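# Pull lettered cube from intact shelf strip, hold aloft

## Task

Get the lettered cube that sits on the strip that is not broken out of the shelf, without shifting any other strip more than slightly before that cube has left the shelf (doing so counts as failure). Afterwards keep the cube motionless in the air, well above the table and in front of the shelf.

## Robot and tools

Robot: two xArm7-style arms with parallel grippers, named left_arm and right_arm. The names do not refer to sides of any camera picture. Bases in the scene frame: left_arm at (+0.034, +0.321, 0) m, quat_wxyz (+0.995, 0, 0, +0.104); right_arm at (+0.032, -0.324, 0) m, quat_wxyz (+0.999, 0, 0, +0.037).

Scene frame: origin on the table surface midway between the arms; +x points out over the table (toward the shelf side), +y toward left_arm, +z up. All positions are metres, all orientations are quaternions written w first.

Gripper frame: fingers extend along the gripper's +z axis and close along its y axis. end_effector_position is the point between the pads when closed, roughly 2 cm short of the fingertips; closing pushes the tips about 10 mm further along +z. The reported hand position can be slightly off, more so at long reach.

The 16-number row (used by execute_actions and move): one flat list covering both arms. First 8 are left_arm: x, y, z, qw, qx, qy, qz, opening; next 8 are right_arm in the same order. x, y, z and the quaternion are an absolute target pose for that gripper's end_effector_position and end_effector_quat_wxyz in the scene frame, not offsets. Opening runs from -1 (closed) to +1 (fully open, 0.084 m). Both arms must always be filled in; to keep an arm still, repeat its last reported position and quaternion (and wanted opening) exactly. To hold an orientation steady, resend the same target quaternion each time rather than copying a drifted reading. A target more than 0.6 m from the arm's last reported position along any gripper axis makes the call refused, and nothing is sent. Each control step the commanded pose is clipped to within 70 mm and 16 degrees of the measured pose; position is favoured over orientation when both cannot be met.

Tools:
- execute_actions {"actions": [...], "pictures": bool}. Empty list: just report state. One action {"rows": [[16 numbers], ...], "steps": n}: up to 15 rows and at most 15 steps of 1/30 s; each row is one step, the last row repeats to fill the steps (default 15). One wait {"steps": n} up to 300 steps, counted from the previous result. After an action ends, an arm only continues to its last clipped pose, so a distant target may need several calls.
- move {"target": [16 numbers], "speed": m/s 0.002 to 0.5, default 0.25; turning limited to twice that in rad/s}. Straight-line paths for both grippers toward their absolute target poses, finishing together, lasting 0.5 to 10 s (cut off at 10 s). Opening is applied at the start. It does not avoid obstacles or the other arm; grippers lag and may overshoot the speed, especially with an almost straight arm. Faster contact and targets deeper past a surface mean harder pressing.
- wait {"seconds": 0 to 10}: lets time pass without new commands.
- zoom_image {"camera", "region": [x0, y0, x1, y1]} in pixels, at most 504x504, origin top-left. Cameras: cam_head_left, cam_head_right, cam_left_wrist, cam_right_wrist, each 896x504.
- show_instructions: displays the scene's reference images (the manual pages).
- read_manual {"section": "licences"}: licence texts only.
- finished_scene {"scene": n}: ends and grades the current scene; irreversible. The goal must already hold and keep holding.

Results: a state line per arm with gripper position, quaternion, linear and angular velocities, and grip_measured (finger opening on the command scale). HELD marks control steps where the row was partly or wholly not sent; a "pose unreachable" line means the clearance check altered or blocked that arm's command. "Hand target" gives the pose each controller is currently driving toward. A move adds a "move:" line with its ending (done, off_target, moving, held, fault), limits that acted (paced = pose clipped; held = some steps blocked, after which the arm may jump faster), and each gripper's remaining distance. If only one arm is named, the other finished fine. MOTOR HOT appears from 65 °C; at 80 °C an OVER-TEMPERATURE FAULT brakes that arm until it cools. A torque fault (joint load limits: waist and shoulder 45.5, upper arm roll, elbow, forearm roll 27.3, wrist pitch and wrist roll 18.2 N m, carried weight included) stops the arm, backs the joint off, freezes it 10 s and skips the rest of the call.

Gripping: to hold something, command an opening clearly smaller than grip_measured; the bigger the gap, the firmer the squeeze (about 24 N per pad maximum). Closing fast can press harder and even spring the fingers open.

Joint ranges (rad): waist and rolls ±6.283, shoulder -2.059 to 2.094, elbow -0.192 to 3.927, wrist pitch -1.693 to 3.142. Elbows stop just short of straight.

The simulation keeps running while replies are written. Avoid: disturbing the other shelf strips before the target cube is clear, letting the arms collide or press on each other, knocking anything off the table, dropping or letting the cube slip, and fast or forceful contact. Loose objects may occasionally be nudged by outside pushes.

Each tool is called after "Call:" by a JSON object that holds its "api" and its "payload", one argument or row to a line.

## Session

Call:
{"api": "execute_actions", "payload": {
  "actions": []
}}

Scene clock: 0.00 s of 4200.00 s.
left_arm: end_effector_position=(+0.5990, -0.0021, +0.1247) grip_measured=+1.00 end_effector_quat_wxyz=(-0.031, -0.608, +0.792, +0.041) end_effector_velocity=(+0.000, +0.000, -0.000) end_effector_angular_velocity=(-0.000, -0.000, -0.000) | right_arm: end_effector_position=(+0.1999, -0.6892, +0.1433) grip_measured=+1.00 end_effector_quat_wxyz=(-0.444, +0.593, +0.380, -0.555) end_effector_velocity=(-0.000, +0.000, -0.000) end_effector_angular_velocity=(+0.000, -0.000, -0.001)
Joint positions: left_arm=[-0.655  0.831 -0.109  2.052  0.056  1.324  1.29   0.084] | right_arm=[-0.968  0.93   0.266  1.674 -0.858  2.284 -1.627  0.084]
Joint velocities: left_arm=[ 0.001  0.    -0.001  0.     0.    -0.001  0.    -0.   ] | right_arm=[-0.001  0.     0.     0.     0.001 -0.     0.     0.   ]
Hand target (left_arm): +0.599, -0.002, +0.125; -0.031, -0.608, +0.792, +0.041
Hand target (right_arm): +0.200, -0.689, +0.143; -0.444, +0.593, +0.380, -0.555

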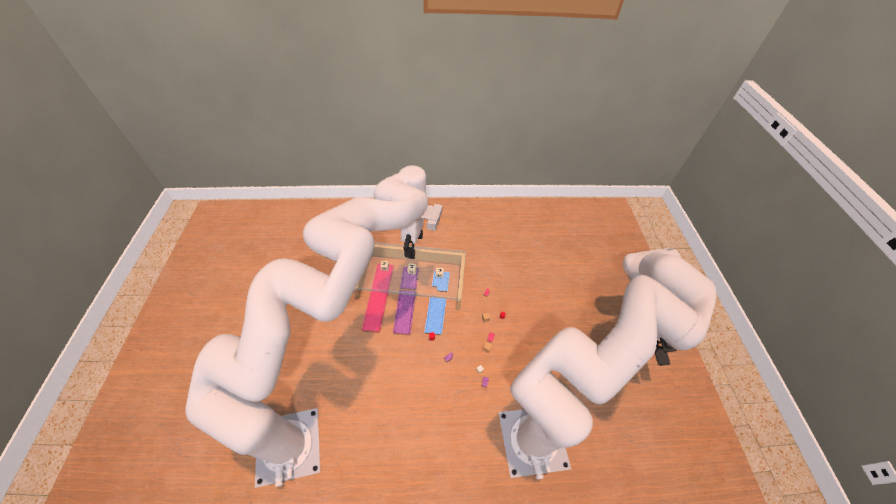

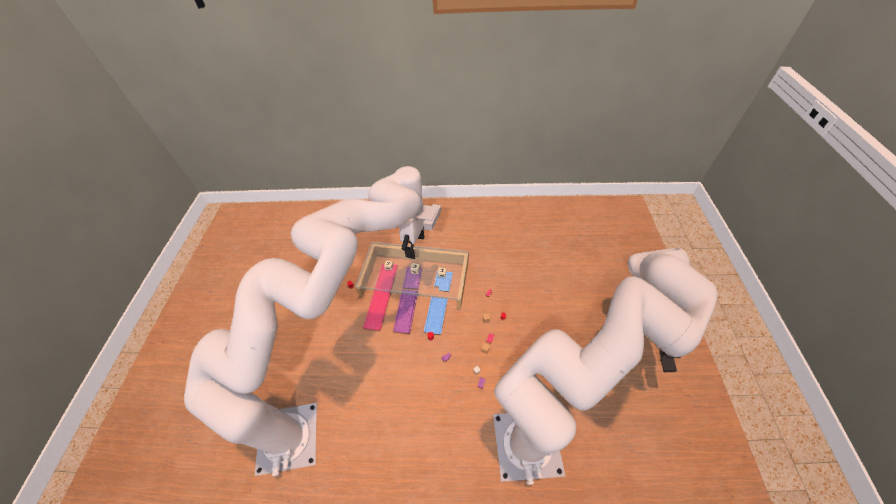

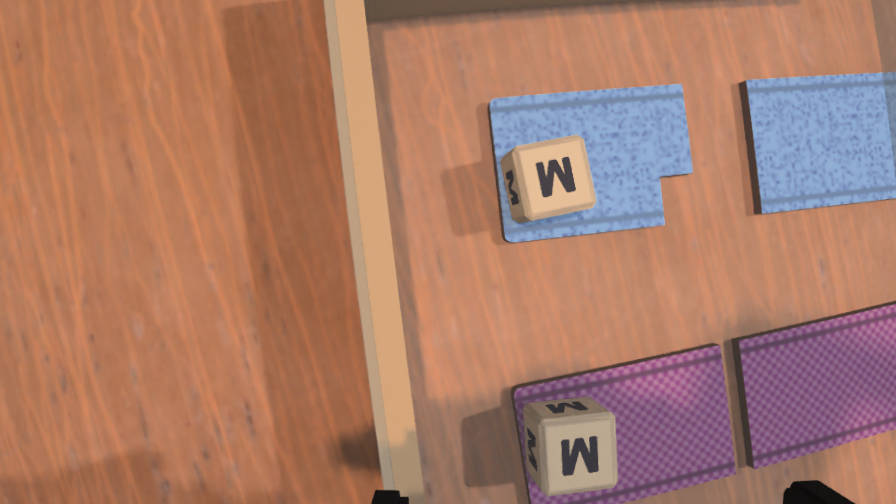

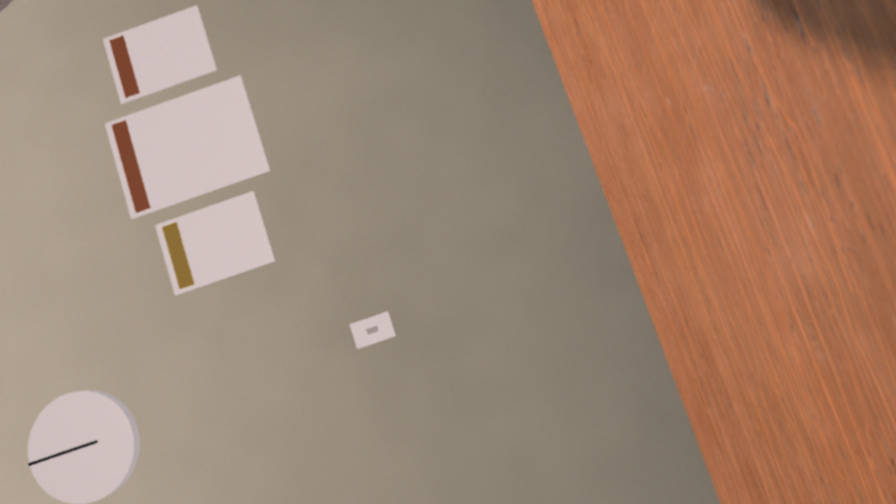

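Pink. Using left arm.

Call:
{"api": "move", "payload": {
  "target": [0.4,0.08,0.35,0,1,0,0,0.8, 0.2,-0.689,0.143,-0.444,0.593,0.38,-0.555,1]
}}

Scene clock: 5.40 s of 4200.00 s.
left_arm: end_effector_position=(+0.4004, +0.0797, +0.3498) grip_measured=+0.80 end_effector_quat_wxyz=(+0.000, +1.000, -0.000, -0.001) end_effector_velocity=(-0.000, +0.000, +0.002) end_effector_angular_velocity=(-0.001, -0.004, +0.007) | right_arm: end_effector_position=(+0.2000, -0.6890, +0.1430) grip_measured=+1.00 end_effector_quat_wxyz=(-0.444, +0.593, +0.380, -0.555) end_effector_velocity=(+0.000, -0.000, +0.000) end_effector_angular_velocity=(-0.001, -0.001, +0.000)
Joint positions: left_arm=[-0.776 -0.133 -0.013  1.321 -0.002  1.455 -0.579  0.077] | right_arm=[-0.967  0.931  0.266  1.675 -0.857  2.284 -1.626  0.084]
Joint velocities: left_arm=[ 0.    -0.003 -0.001  0.002  0.001  0.001 -0.007  0.   ] | right_arm=[ 0.    -0.001 -0.    -0.    -0.    -0.    -0.    -0.   ]
Hand target (left_arm): +0.400, +0.080, +0.350; +0.000, +1.000, -0.000, -0.000
Hand target (right_arm): +0.200, -0.689, +0.143; -0.444, +0.593, +0.380, -0.555
Off the commanded pose (left_arm): 0.001 m, 0 deg.
Off the commanded pose (right_arm): 0.000 m, 0 deg.
move: done

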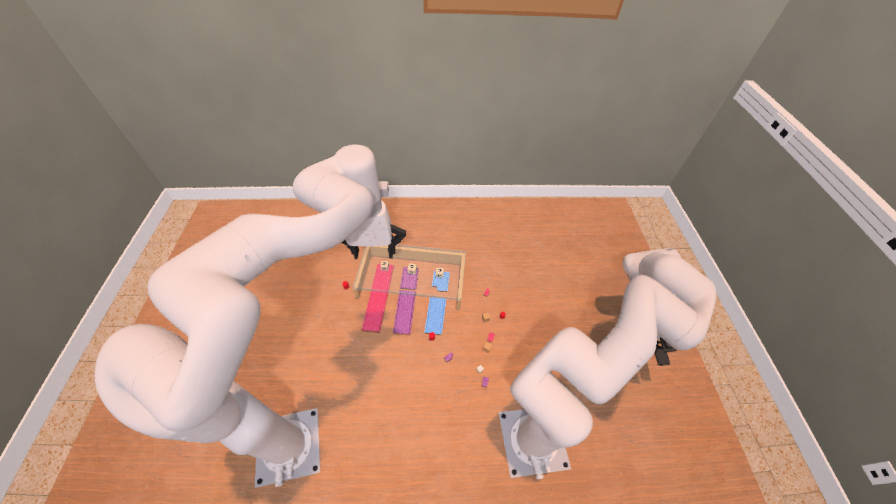

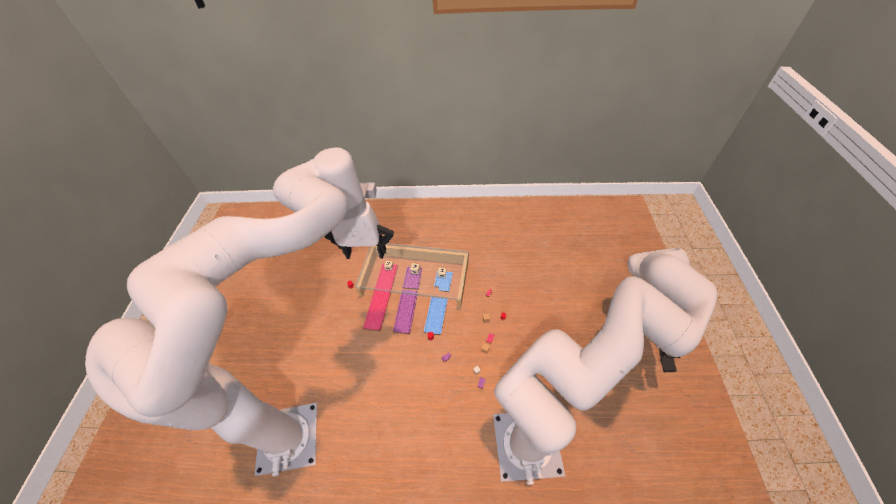

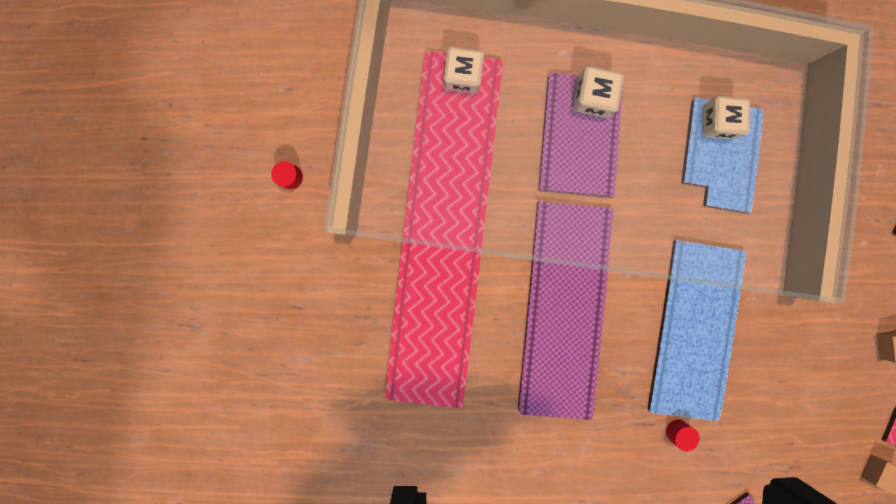

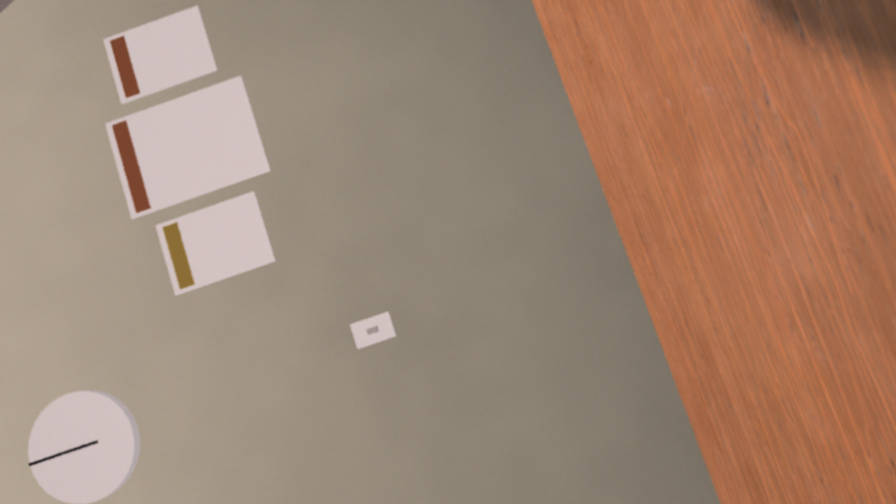

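Call:
{"api": "move", "payload": {
  "target": [0.385,0.126,0.04,0,1,-0.056,0,0.8, 0.2,-0.689,0.143,-0.444,0.593,0.38,-0.555,1]
}}

Call:
{"api": "zoom_image", "payload": {
  "camera": "cam_head_right",
  "region": [300,230,500,360]
}}

Scene clock: 9.43 s of 4200.00 s.
left_arm: end_effector_position=(+0.3846, +0.1268, +0.0409) grip_measured=+0.80 end_effector_quat_wxyz=(-0.000, +0.999, -0.055, +0.001) end_effector_velocity=(-0.002, +0.002, -0.004) end_effector_angular_velocity=(+0.003, +0.007, +0.002) | right_arm: end_effector_position=(+0.2000, -0.6890, +0.1430) grip_measured=+1.00 end_effector_quat_wxyz=(-0.444, +0.593, +0.380, -0.555) end_effector_velocity=(-0.000, -0.000, +0.000) end_effector_angular_velocity=(+0.000, -0.000, -0.000)
Joint positions: left_arm=[-0.745  0.12   0.031  0.637 -0.004  0.516 -0.394  0.077] | right_arm=[-0.967  0.931  0.266  1.675 -0.857  2.284 -1.626  0.084]
Joint velocities: left_arm=[ 0.001  0.006  0.001 -0.004 -0.002 -0.003  0.002 -0.   ] | right_arm=[-0.    -0.    -0.     0.    -0.     0.    -0.001 -0.   ]
Hand target (left_arm): +0.384, +0.127, +0.040; -0.001, +0.999, -0.055, +0.000
Hand target (right_arm): +0.200, -0.689, +0.143; -0.444, +0.593, +0.380, -0.555
Off the commanded pose (left_arm): 0.001 m, 0 deg.
Off the commanded pose (right_arm): 0.000 m, 0 deg.
move: done

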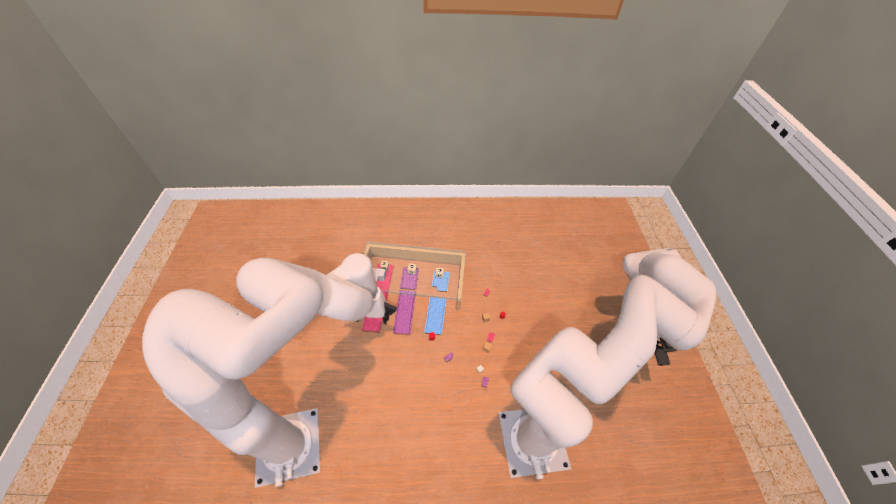

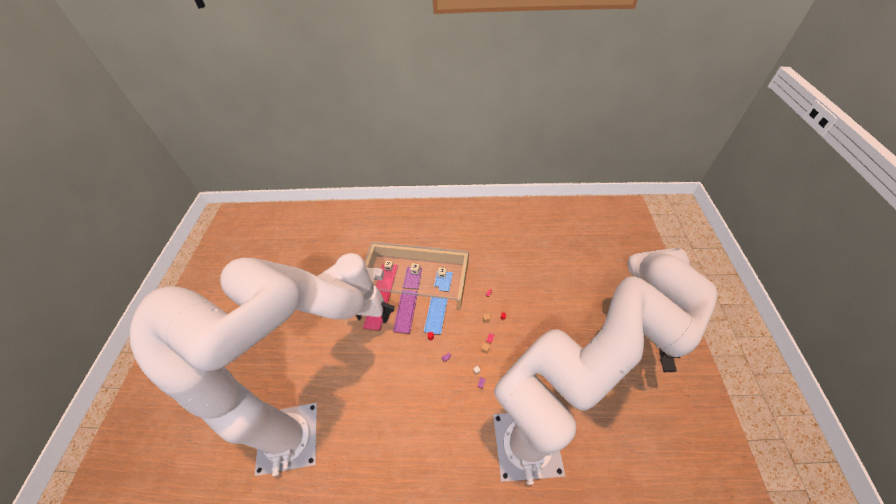

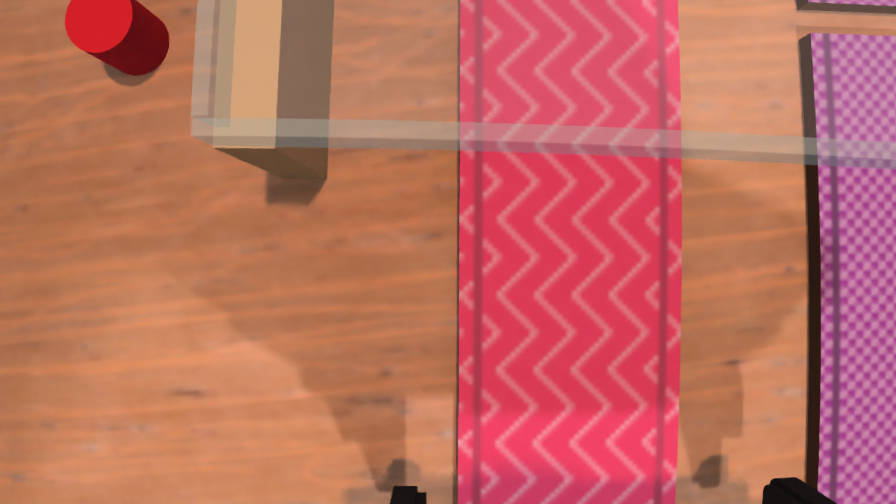

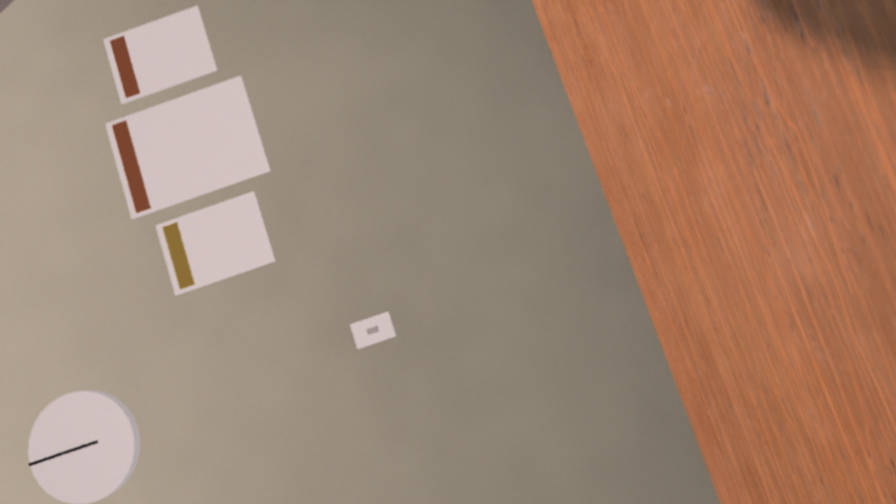

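Region (300, 230, 500, 360) of cam_head_right's 896x504 image, scaled by 2.520, with more detail than that image has; it fills the top 328 rows of this view, and the rest is white.

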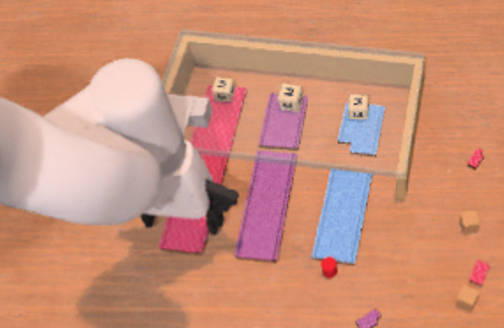

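Centered well enough.

Call:
{"api": "move", "payload": {
  "target": [0.385,0.128,0.019,0,1,-0.056,0,0.8, 0.2,-0.689,0.143,-0.444,0.593,0.38,-0.555,1],
  "speed": 0.05
}}

Call:
{"api": "move", "payload": {
  "target": [0.385,0.128,0.019,0,1,-0.056,0,-0.5, 0.2,-0.689,0.143,-0.444,0.593,0.38,-0.555,1]
}}

Call:
{"api": "move", "payload": {
  "target": [0.195,0.15,0.019,0,1,-0.056,0,-0.5, 0.2,-0.689,0.143,-0.444,0.593,0.38,-0.555,1],
  "speed": 0.08
}}

Call:
{"api": "move", "payload": {
  "target": [0.195,0.15,0.019,0,1,-0.056,0,0.8, 0.2,-0.689,0.143,-0.444,0.593,0.38,-0.555,1]
}}

Call:
{"api": "move", "payload": {
  "target": [0.34,0.1,0.15,0,1,0,0,0.8, 0.2,-0.689,0.143,-0.444,0.593,0.38,-0.555,1]
}}

Scene clock: 15.10 s of 4200.00 s.
left_arm: end_effector_position=(+0.3851, +0.1280, +0.0193) grip_measured=+0.80 end_effector_quat_wxyz=(-0.000, +0.998, -0.056, +0.000) end_effector_velocity=(+0.001, -0.000, -0.000) end_effector_angular_velocity=(-0.002, -0.002, +0.000) | right_arm: end_effector_position=(+0.2000, -0.6890, +0.1430) grip_measured=+1.00 end_effector_quat_wxyz=(-0.444, +0.593, +0.380, -0.555) end_effector_velocity=(+0.000, +0.000, -0.001) end_effector_angular_velocity=(+0.001, +0.001, +0.001)
Joint positions: left_arm=[-0.741  0.184  0.03   0.634 -0.012  0.45  -0.382  0.077] | right_arm=[-0.967  0.931  0.266  1.675 -0.857  2.284 -1.626  0.084]
Joint velocities: left_arm=[ 0.     0.002 -0.     0.001 -0.001 -0.004  0.001  0.   ] | right_arm=[ 0.001  0.001 -0.    -0.    -0.     0.     0.001 -0.   ]
Hand target (left_arm): +0.385, +0.128, +0.019; -0.000, +0.998, -0.056, +0.000
Hand target (right_arm): +0.200, -0.689, +0.143; -0.444, +0.593, +0.380, -0.555
Off the commanded pose (left_arm): 0.000 m, 0 deg.
Off the commanded pose (right_arm): 0.000 m, 0 deg.
After step 90, 1.90 s passed at rest.
move: done

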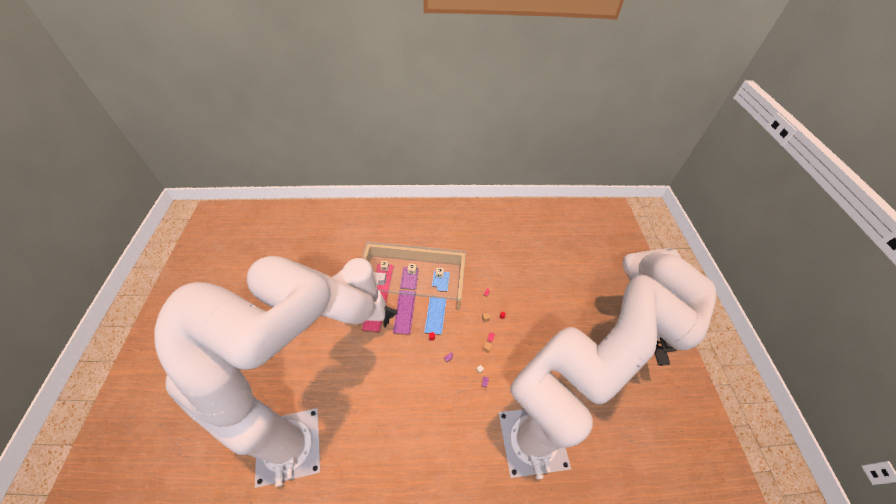

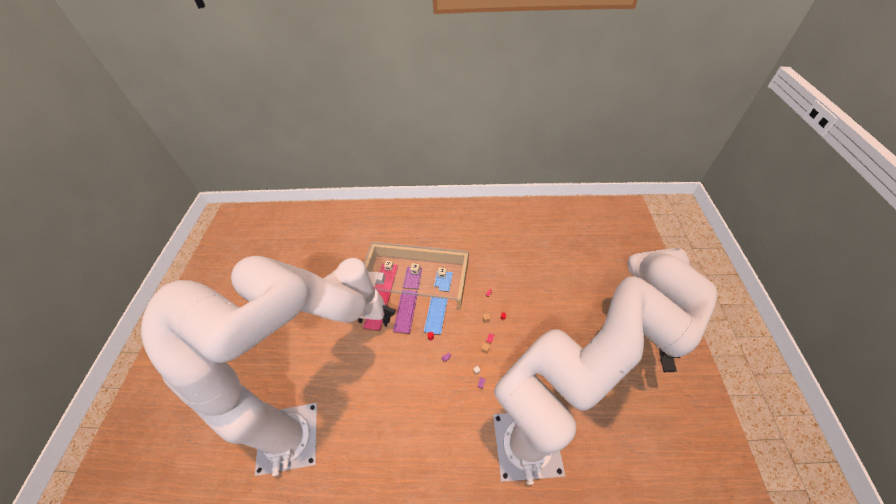

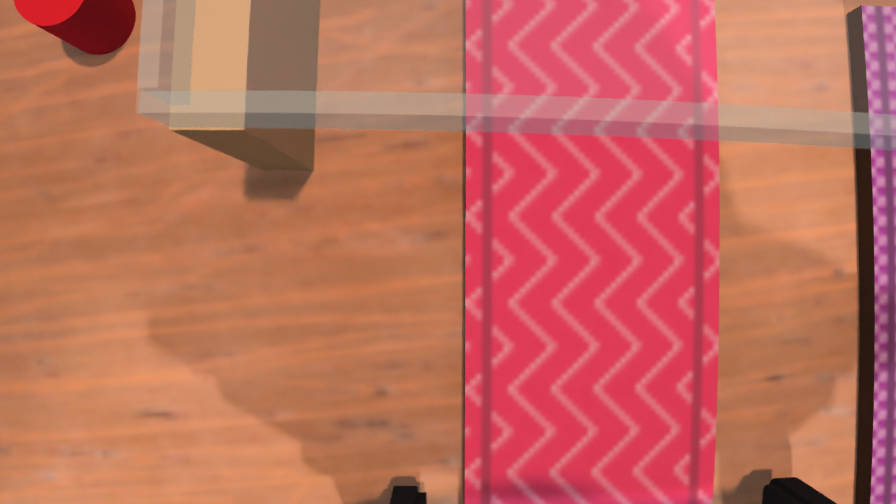

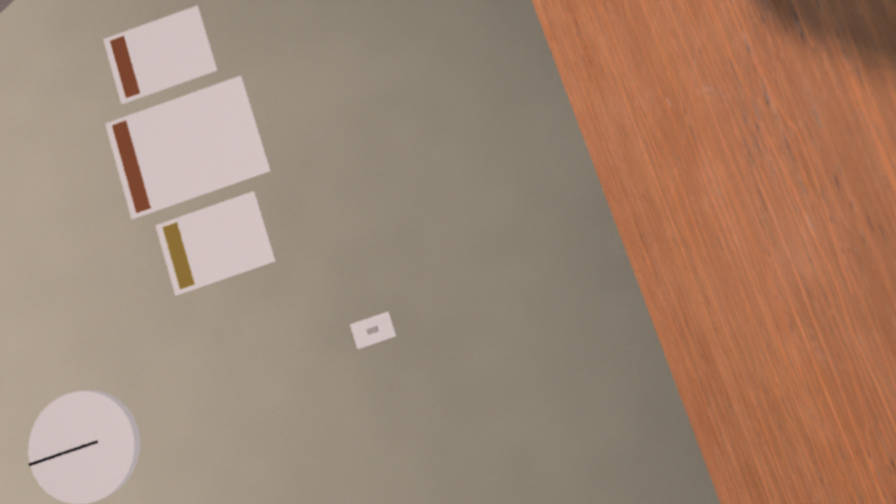

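Scene clock: 15.80 s of 4200.00 s.
left_arm: end_effector_position=(+0.3853, +0.1279, +0.0193) grip_measured=+0.29 end_effector_quat_wxyz=(+0.000, +0.998, -0.056, +0.000) end_effector_velocity=(-0.000, +0.000, -0.000) end_effector_angular_velocity=(-0.000, +0.000, +0.001) | right_arm: end_effector_position=(+0.2000, -0.6890, +0.1430) grip_measured=+1.00 end_effector_quat_wxyz=(-0.444, +0.593, +0.380, -0.555) end_effector_velocity=(-0.000, -0.000, -0.000) end_effector_angular_velocity=(+0.000, +0.000, +0.000)
Joint positions: left_arm=[-0.741  0.185  0.03   0.635 -0.013  0.449 -0.381  0.057] | right_arm=[-0.967  0.931  0.266  1.675 -0.857  2.284 -1.626  0.084]
Joint velocities: left_arm=[-0.     0.     0.    -0.    -0.001 -0.     0.001  0.   ] | right_arm=[-0.     0.     0.     0.    -0.001 -0.    -0.    -0.   ]
Hand target (left_arm): +0.385, +0.128, +0.019; -0.000, +0.998, -0.056, +0.000
Hand target (right_arm): +0.200, -0.689, +0.143; -0.444, +0.593, +0.380, -0.555
Off the commanded pose (left_arm): 0.000 m, 0 deg.
Off the commanded pose (right_arm): 0.000 m, 0 deg.
move: done

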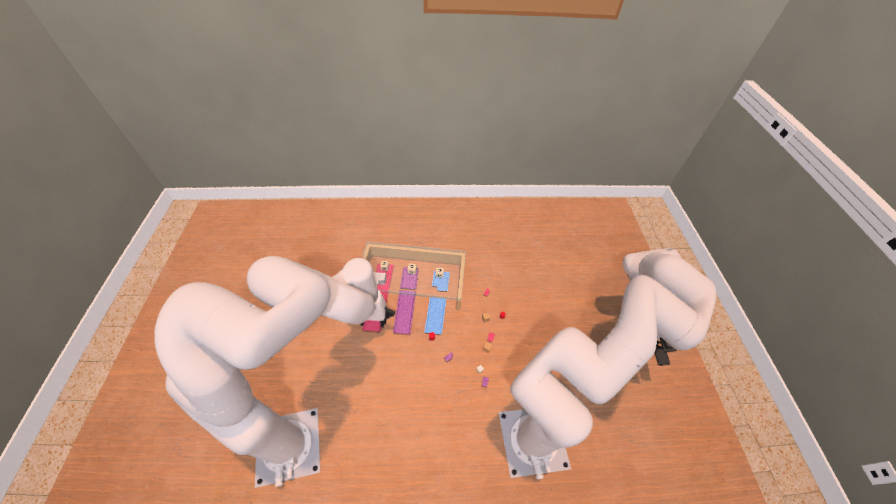

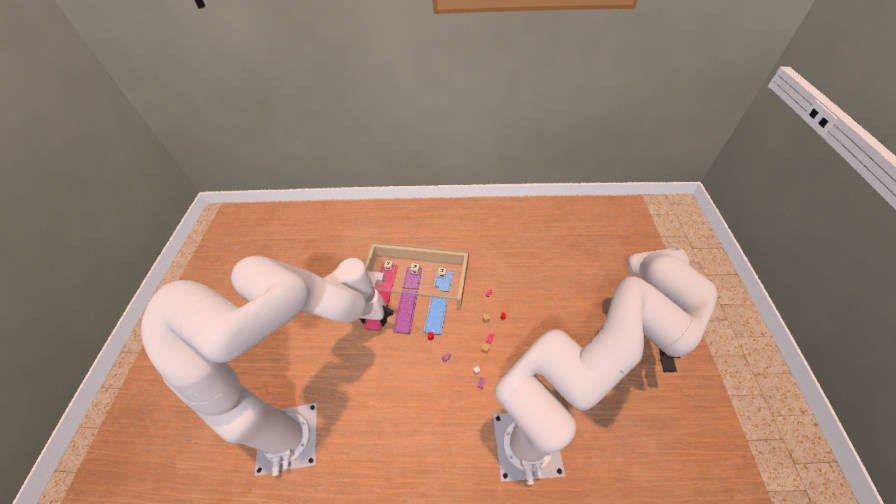

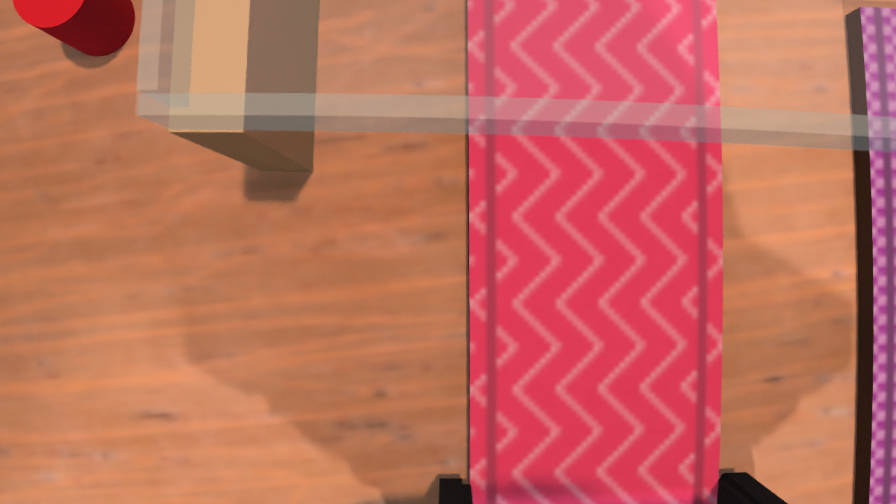

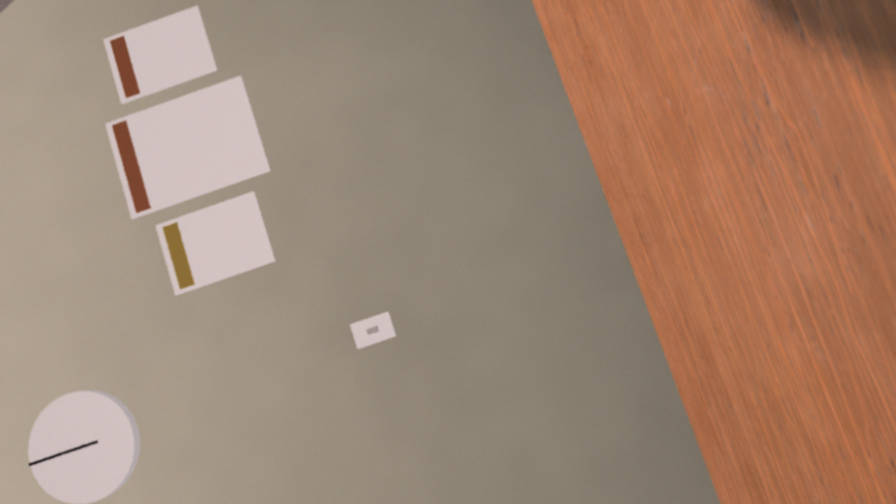

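Scene clock: 18.57 s of 4200.00 s.
left_arm: end_effector_position=(+0.1949, +0.1507, +0.0189) grip_measured=+0.29 end_effector_quat_wxyz=(-0.001, +0.998, -0.056, -0.001) end_effector_velocity=(-0.001, +0.000, +0.000) end_effector_angular_velocity=(+0.000, +0.000, +0.000) | right_arm: end_effector_position=(+0.2000, -0.6890, +0.1430) grip_measured=+1.00 end_effector_quat_wxyz=(-0.444, +0.593, +0.380, -0.555) end_effector_velocity=(-0.000, +0.000, -0.000) end_effector_angular_velocity=(+0.001, +0.001, -0.000)
Joint positions: left_arm=[-0.938 -0.303 -0.118  0.066 -0.095  0.371 -0.642  0.057] | right_arm=[-0.967  0.931  0.266  1.675 -0.857  2.284 -1.626  0.084]
Joint velocities: left_arm=[-0.002 -0.004 -0.001 -0.002 -0.001  0.002 -0.002 -0.   ] | right_arm=[-0.     0.001 -0.     0.     0.     0.    -0.    -0.   ]
Hand target (left_arm): +0.195, +0.150, +0.019; -0.001, +0.998, -0.056, +0.000
Hand target (right_arm): +0.200, -0.689, +0.143; -0.444, +0.593, +0.380, -0.555
Off the commanded pose (left_arm): 0.001 m, 0 deg.
Off the commanded pose (right_arm): 0.000 m, 0 deg.
move: done

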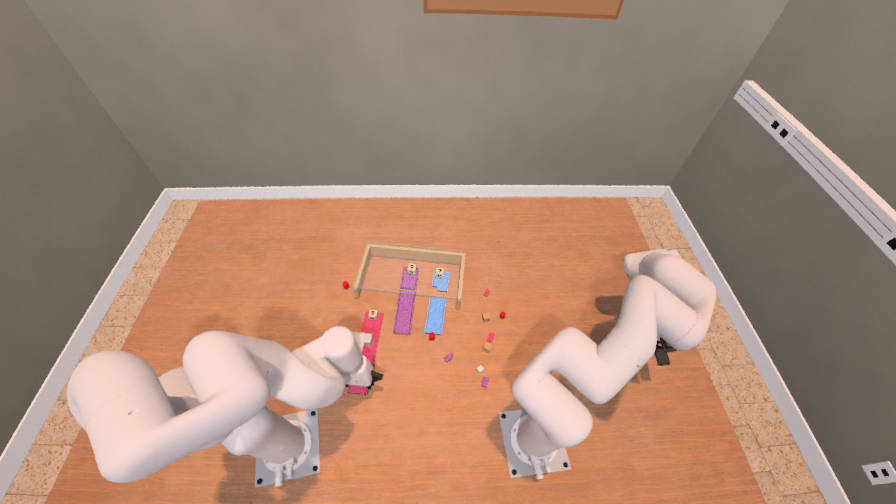

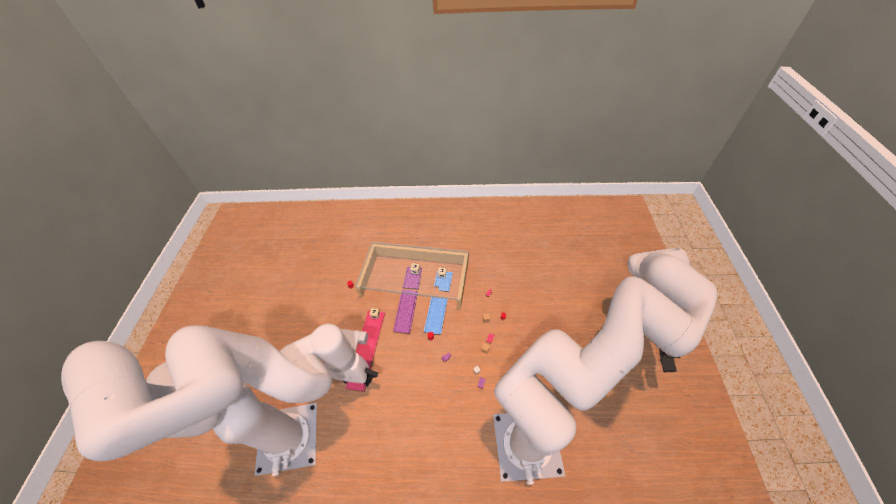

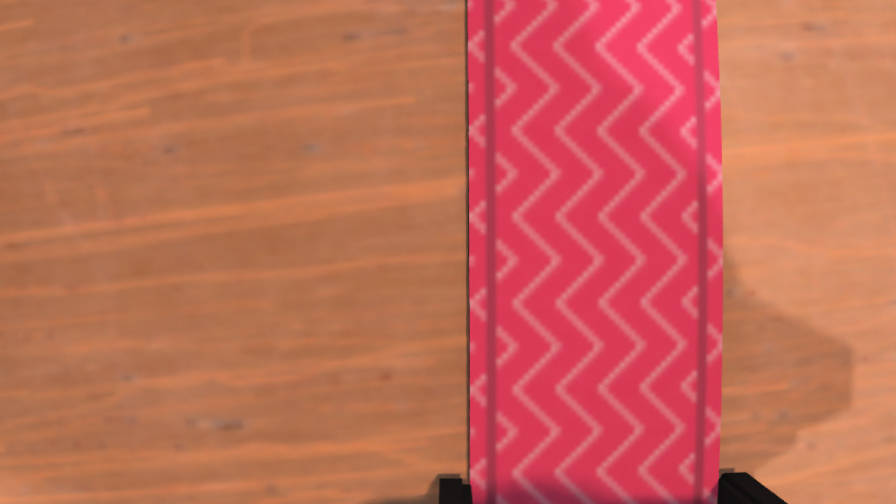

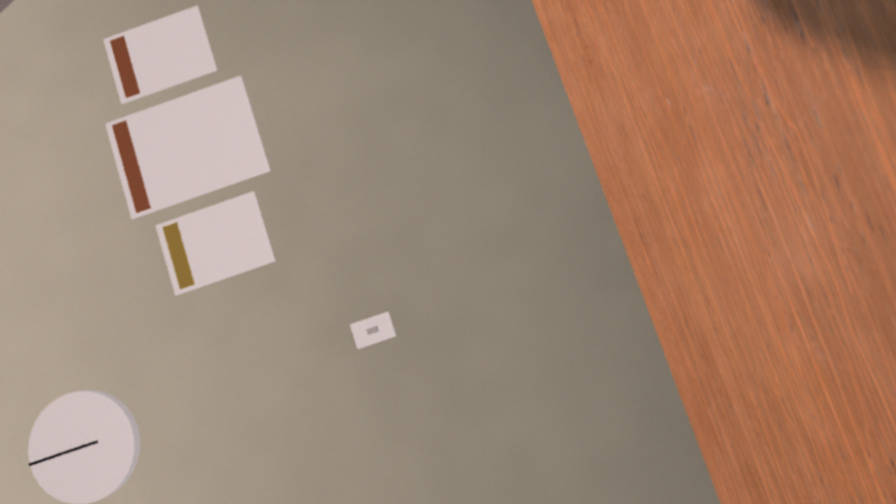

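Scene clock: 19.27 s of 4200.00 s.
left_arm: end_effector_position=(+0.1950, +0.1500, +0.0190) grip_measured=+0.80 end_effector_quat_wxyz=(-0.000, +0.998, -0.056, -0.000) end_effector_velocity=(+0.000, -0.000, +0.000) end_effector_angular_velocity=(-0.001, -0.000, -0.001) | right_arm: end_effector_position=(+0.2000, -0.6890, +0.1430) grip_measured=+1.00 end_effector_quat_wxyz=(-0.444, +0.593, +0.380, -0.555) end_effector_velocity=(+0.000, +0.000, +0.000) end_effector_angular_velocity=(+0.000, -0.000, +0.000)
Joint positions: left_arm=[-0.94  -0.303 -0.118  0.066 -0.097  0.368 -0.641  0.077] | right_arm=[-0.967  0.931  0.266  1.675 -0.857  2.284 -1.626  0.084]
Joint velocities: left_arm=[-0.001 -0.     0.     0.    -0.     0.     0.     0.   ] | right_arm=[ 0.    -0.     0.    -0.    -0.     0.    -0.001 -0.   ]
Hand target (left_arm): +0.195, +0.150, +0.019; -0.000, +0.998, -0.056, +0.000
Hand target (right_arm): +0.200, -0.689, +0.143; -0.444, +0.593, +0.380, -0.555
Off the commanded pose (left_arm): 0.000 m, 0 deg.
Off the commanded pose (right_arm): 0.000 m, 0 deg.
move: done

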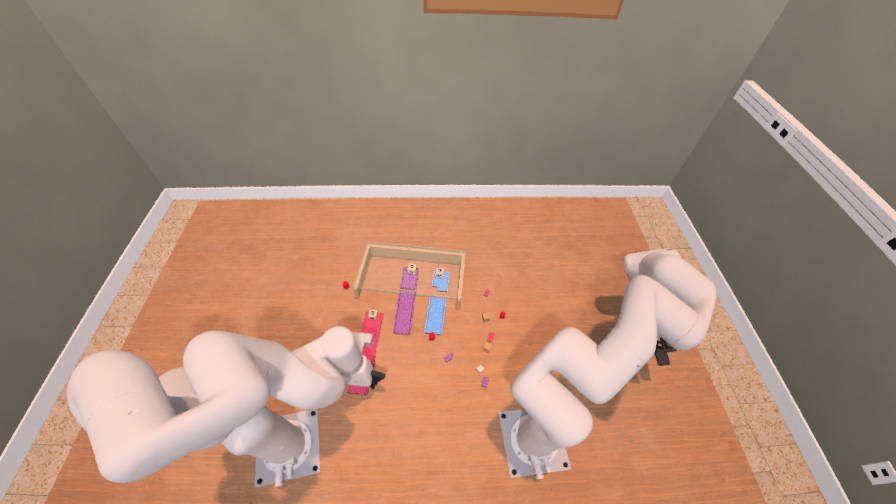

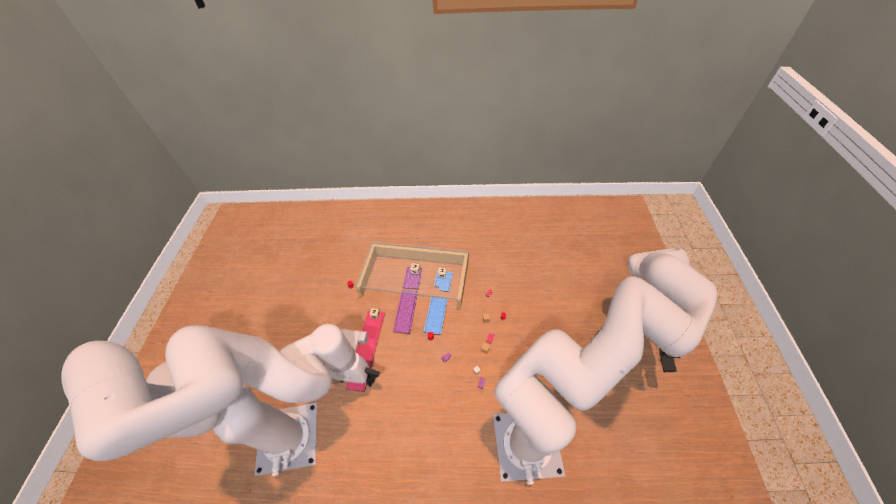

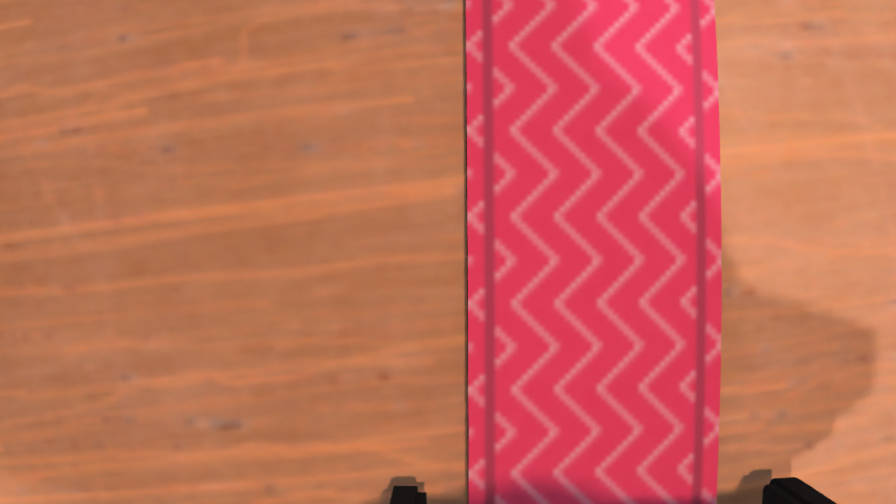

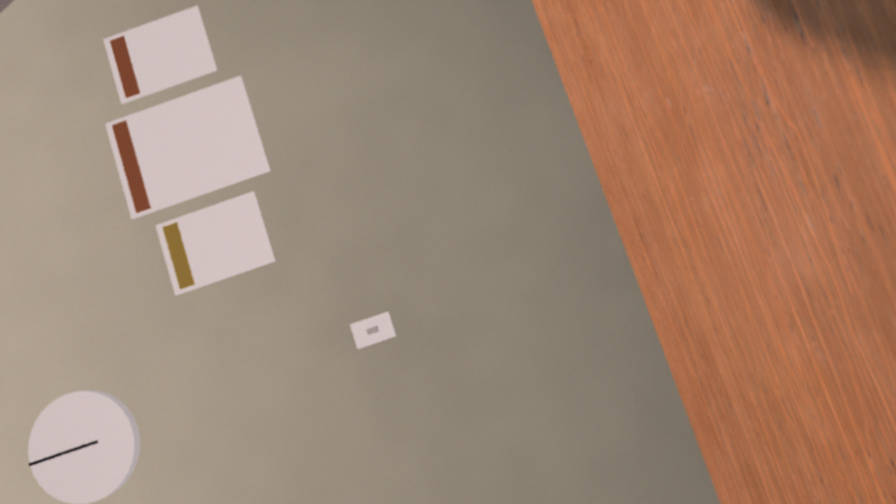

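Scene clock: 20.50 s of 4200.00 s.
left_arm: end_effector_position=(+0.3393, +0.0996, +0.1488) grip_measured=+0.80 end_effector_quat_wxyz=(+0.000, +1.000, -0.001, -0.001) end_effector_velocity=(+0.004, -0.002, +0.004) end_effector_angular_velocity=(-0.002, -0.001, +0.003) | right_arm: end_effector_position=(+0.2000, -0.6890, +0.1430) grip_measured=+1.00 end_effector_quat_wxyz=(-0.444, +0.593, +0.380, -0.555) end_effector_velocity=(+0.000, +0.000, -0.000) end_effector_angular_velocity=(+0.001, +0.000, +0.001)
Joint positions: left_arm=[-0.801 -0.209 -0.033  0.653 -0.012  0.863 -0.616  0.077] | right_arm=[-0.967  0.931  0.266  1.675 -0.857  2.284 -1.626  0.084]
Joint velocities: left_arm=[ 0.002  0.005  0.     0.017 -0.001  0.009 -0.001  0.   ] | right_arm=[ 0.001  0.001 -0.     0.    -0.     0.    -0.     0.   ]
Hand target (left_arm): +0.340, +0.099, +0.150; +0.001, +1.000, -0.001, -0.001
Hand target (right_arm): +0.200, -0.689, +0.143; -0.444, +0.593, +0.380, -0.555
Off the commanded pose (left_arm): 0.001 m, 0 deg.
Off the commanded pose (right_arm): 0.000 m, 0 deg.
move: done

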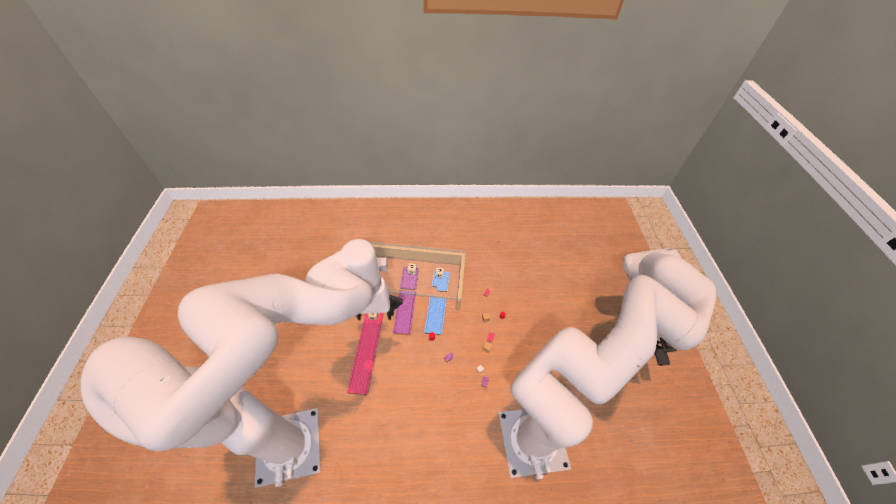

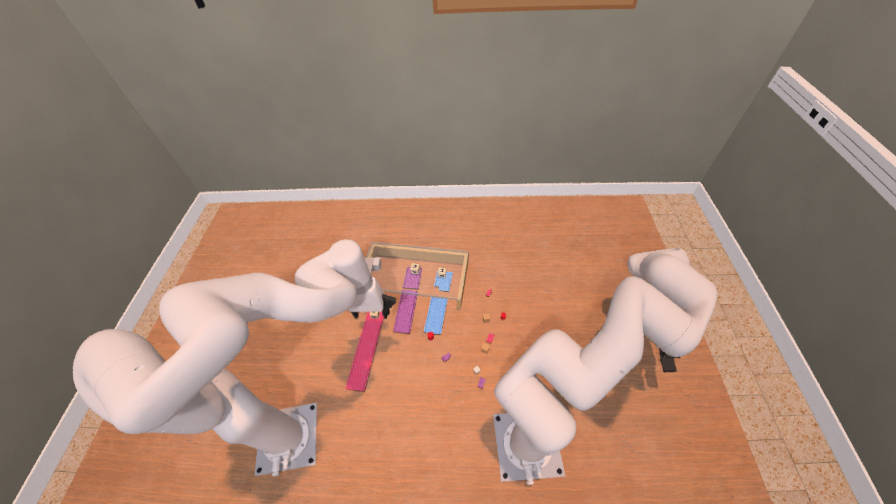

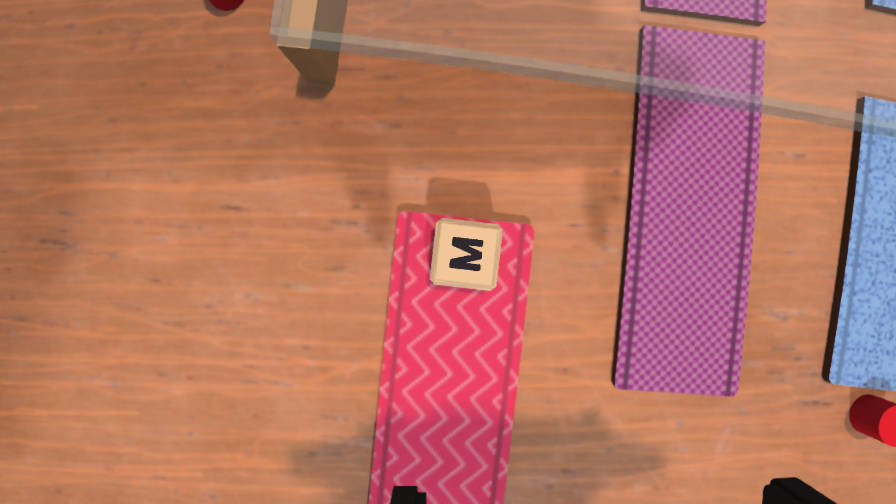

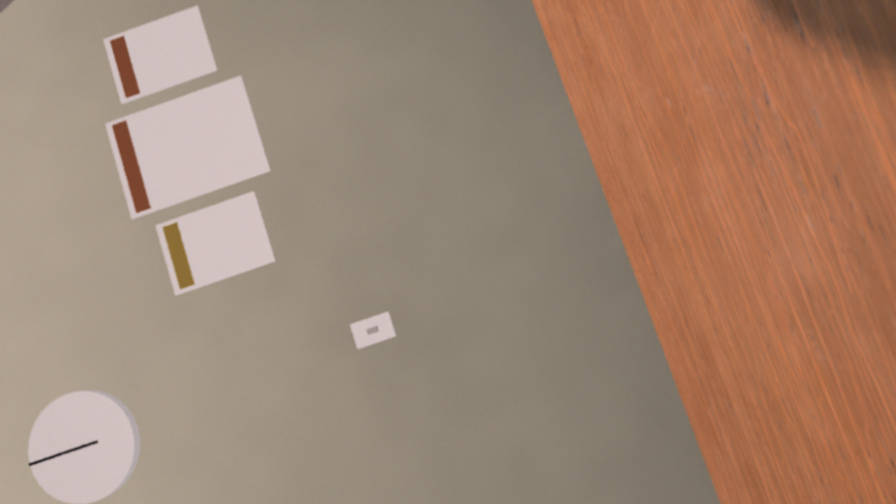

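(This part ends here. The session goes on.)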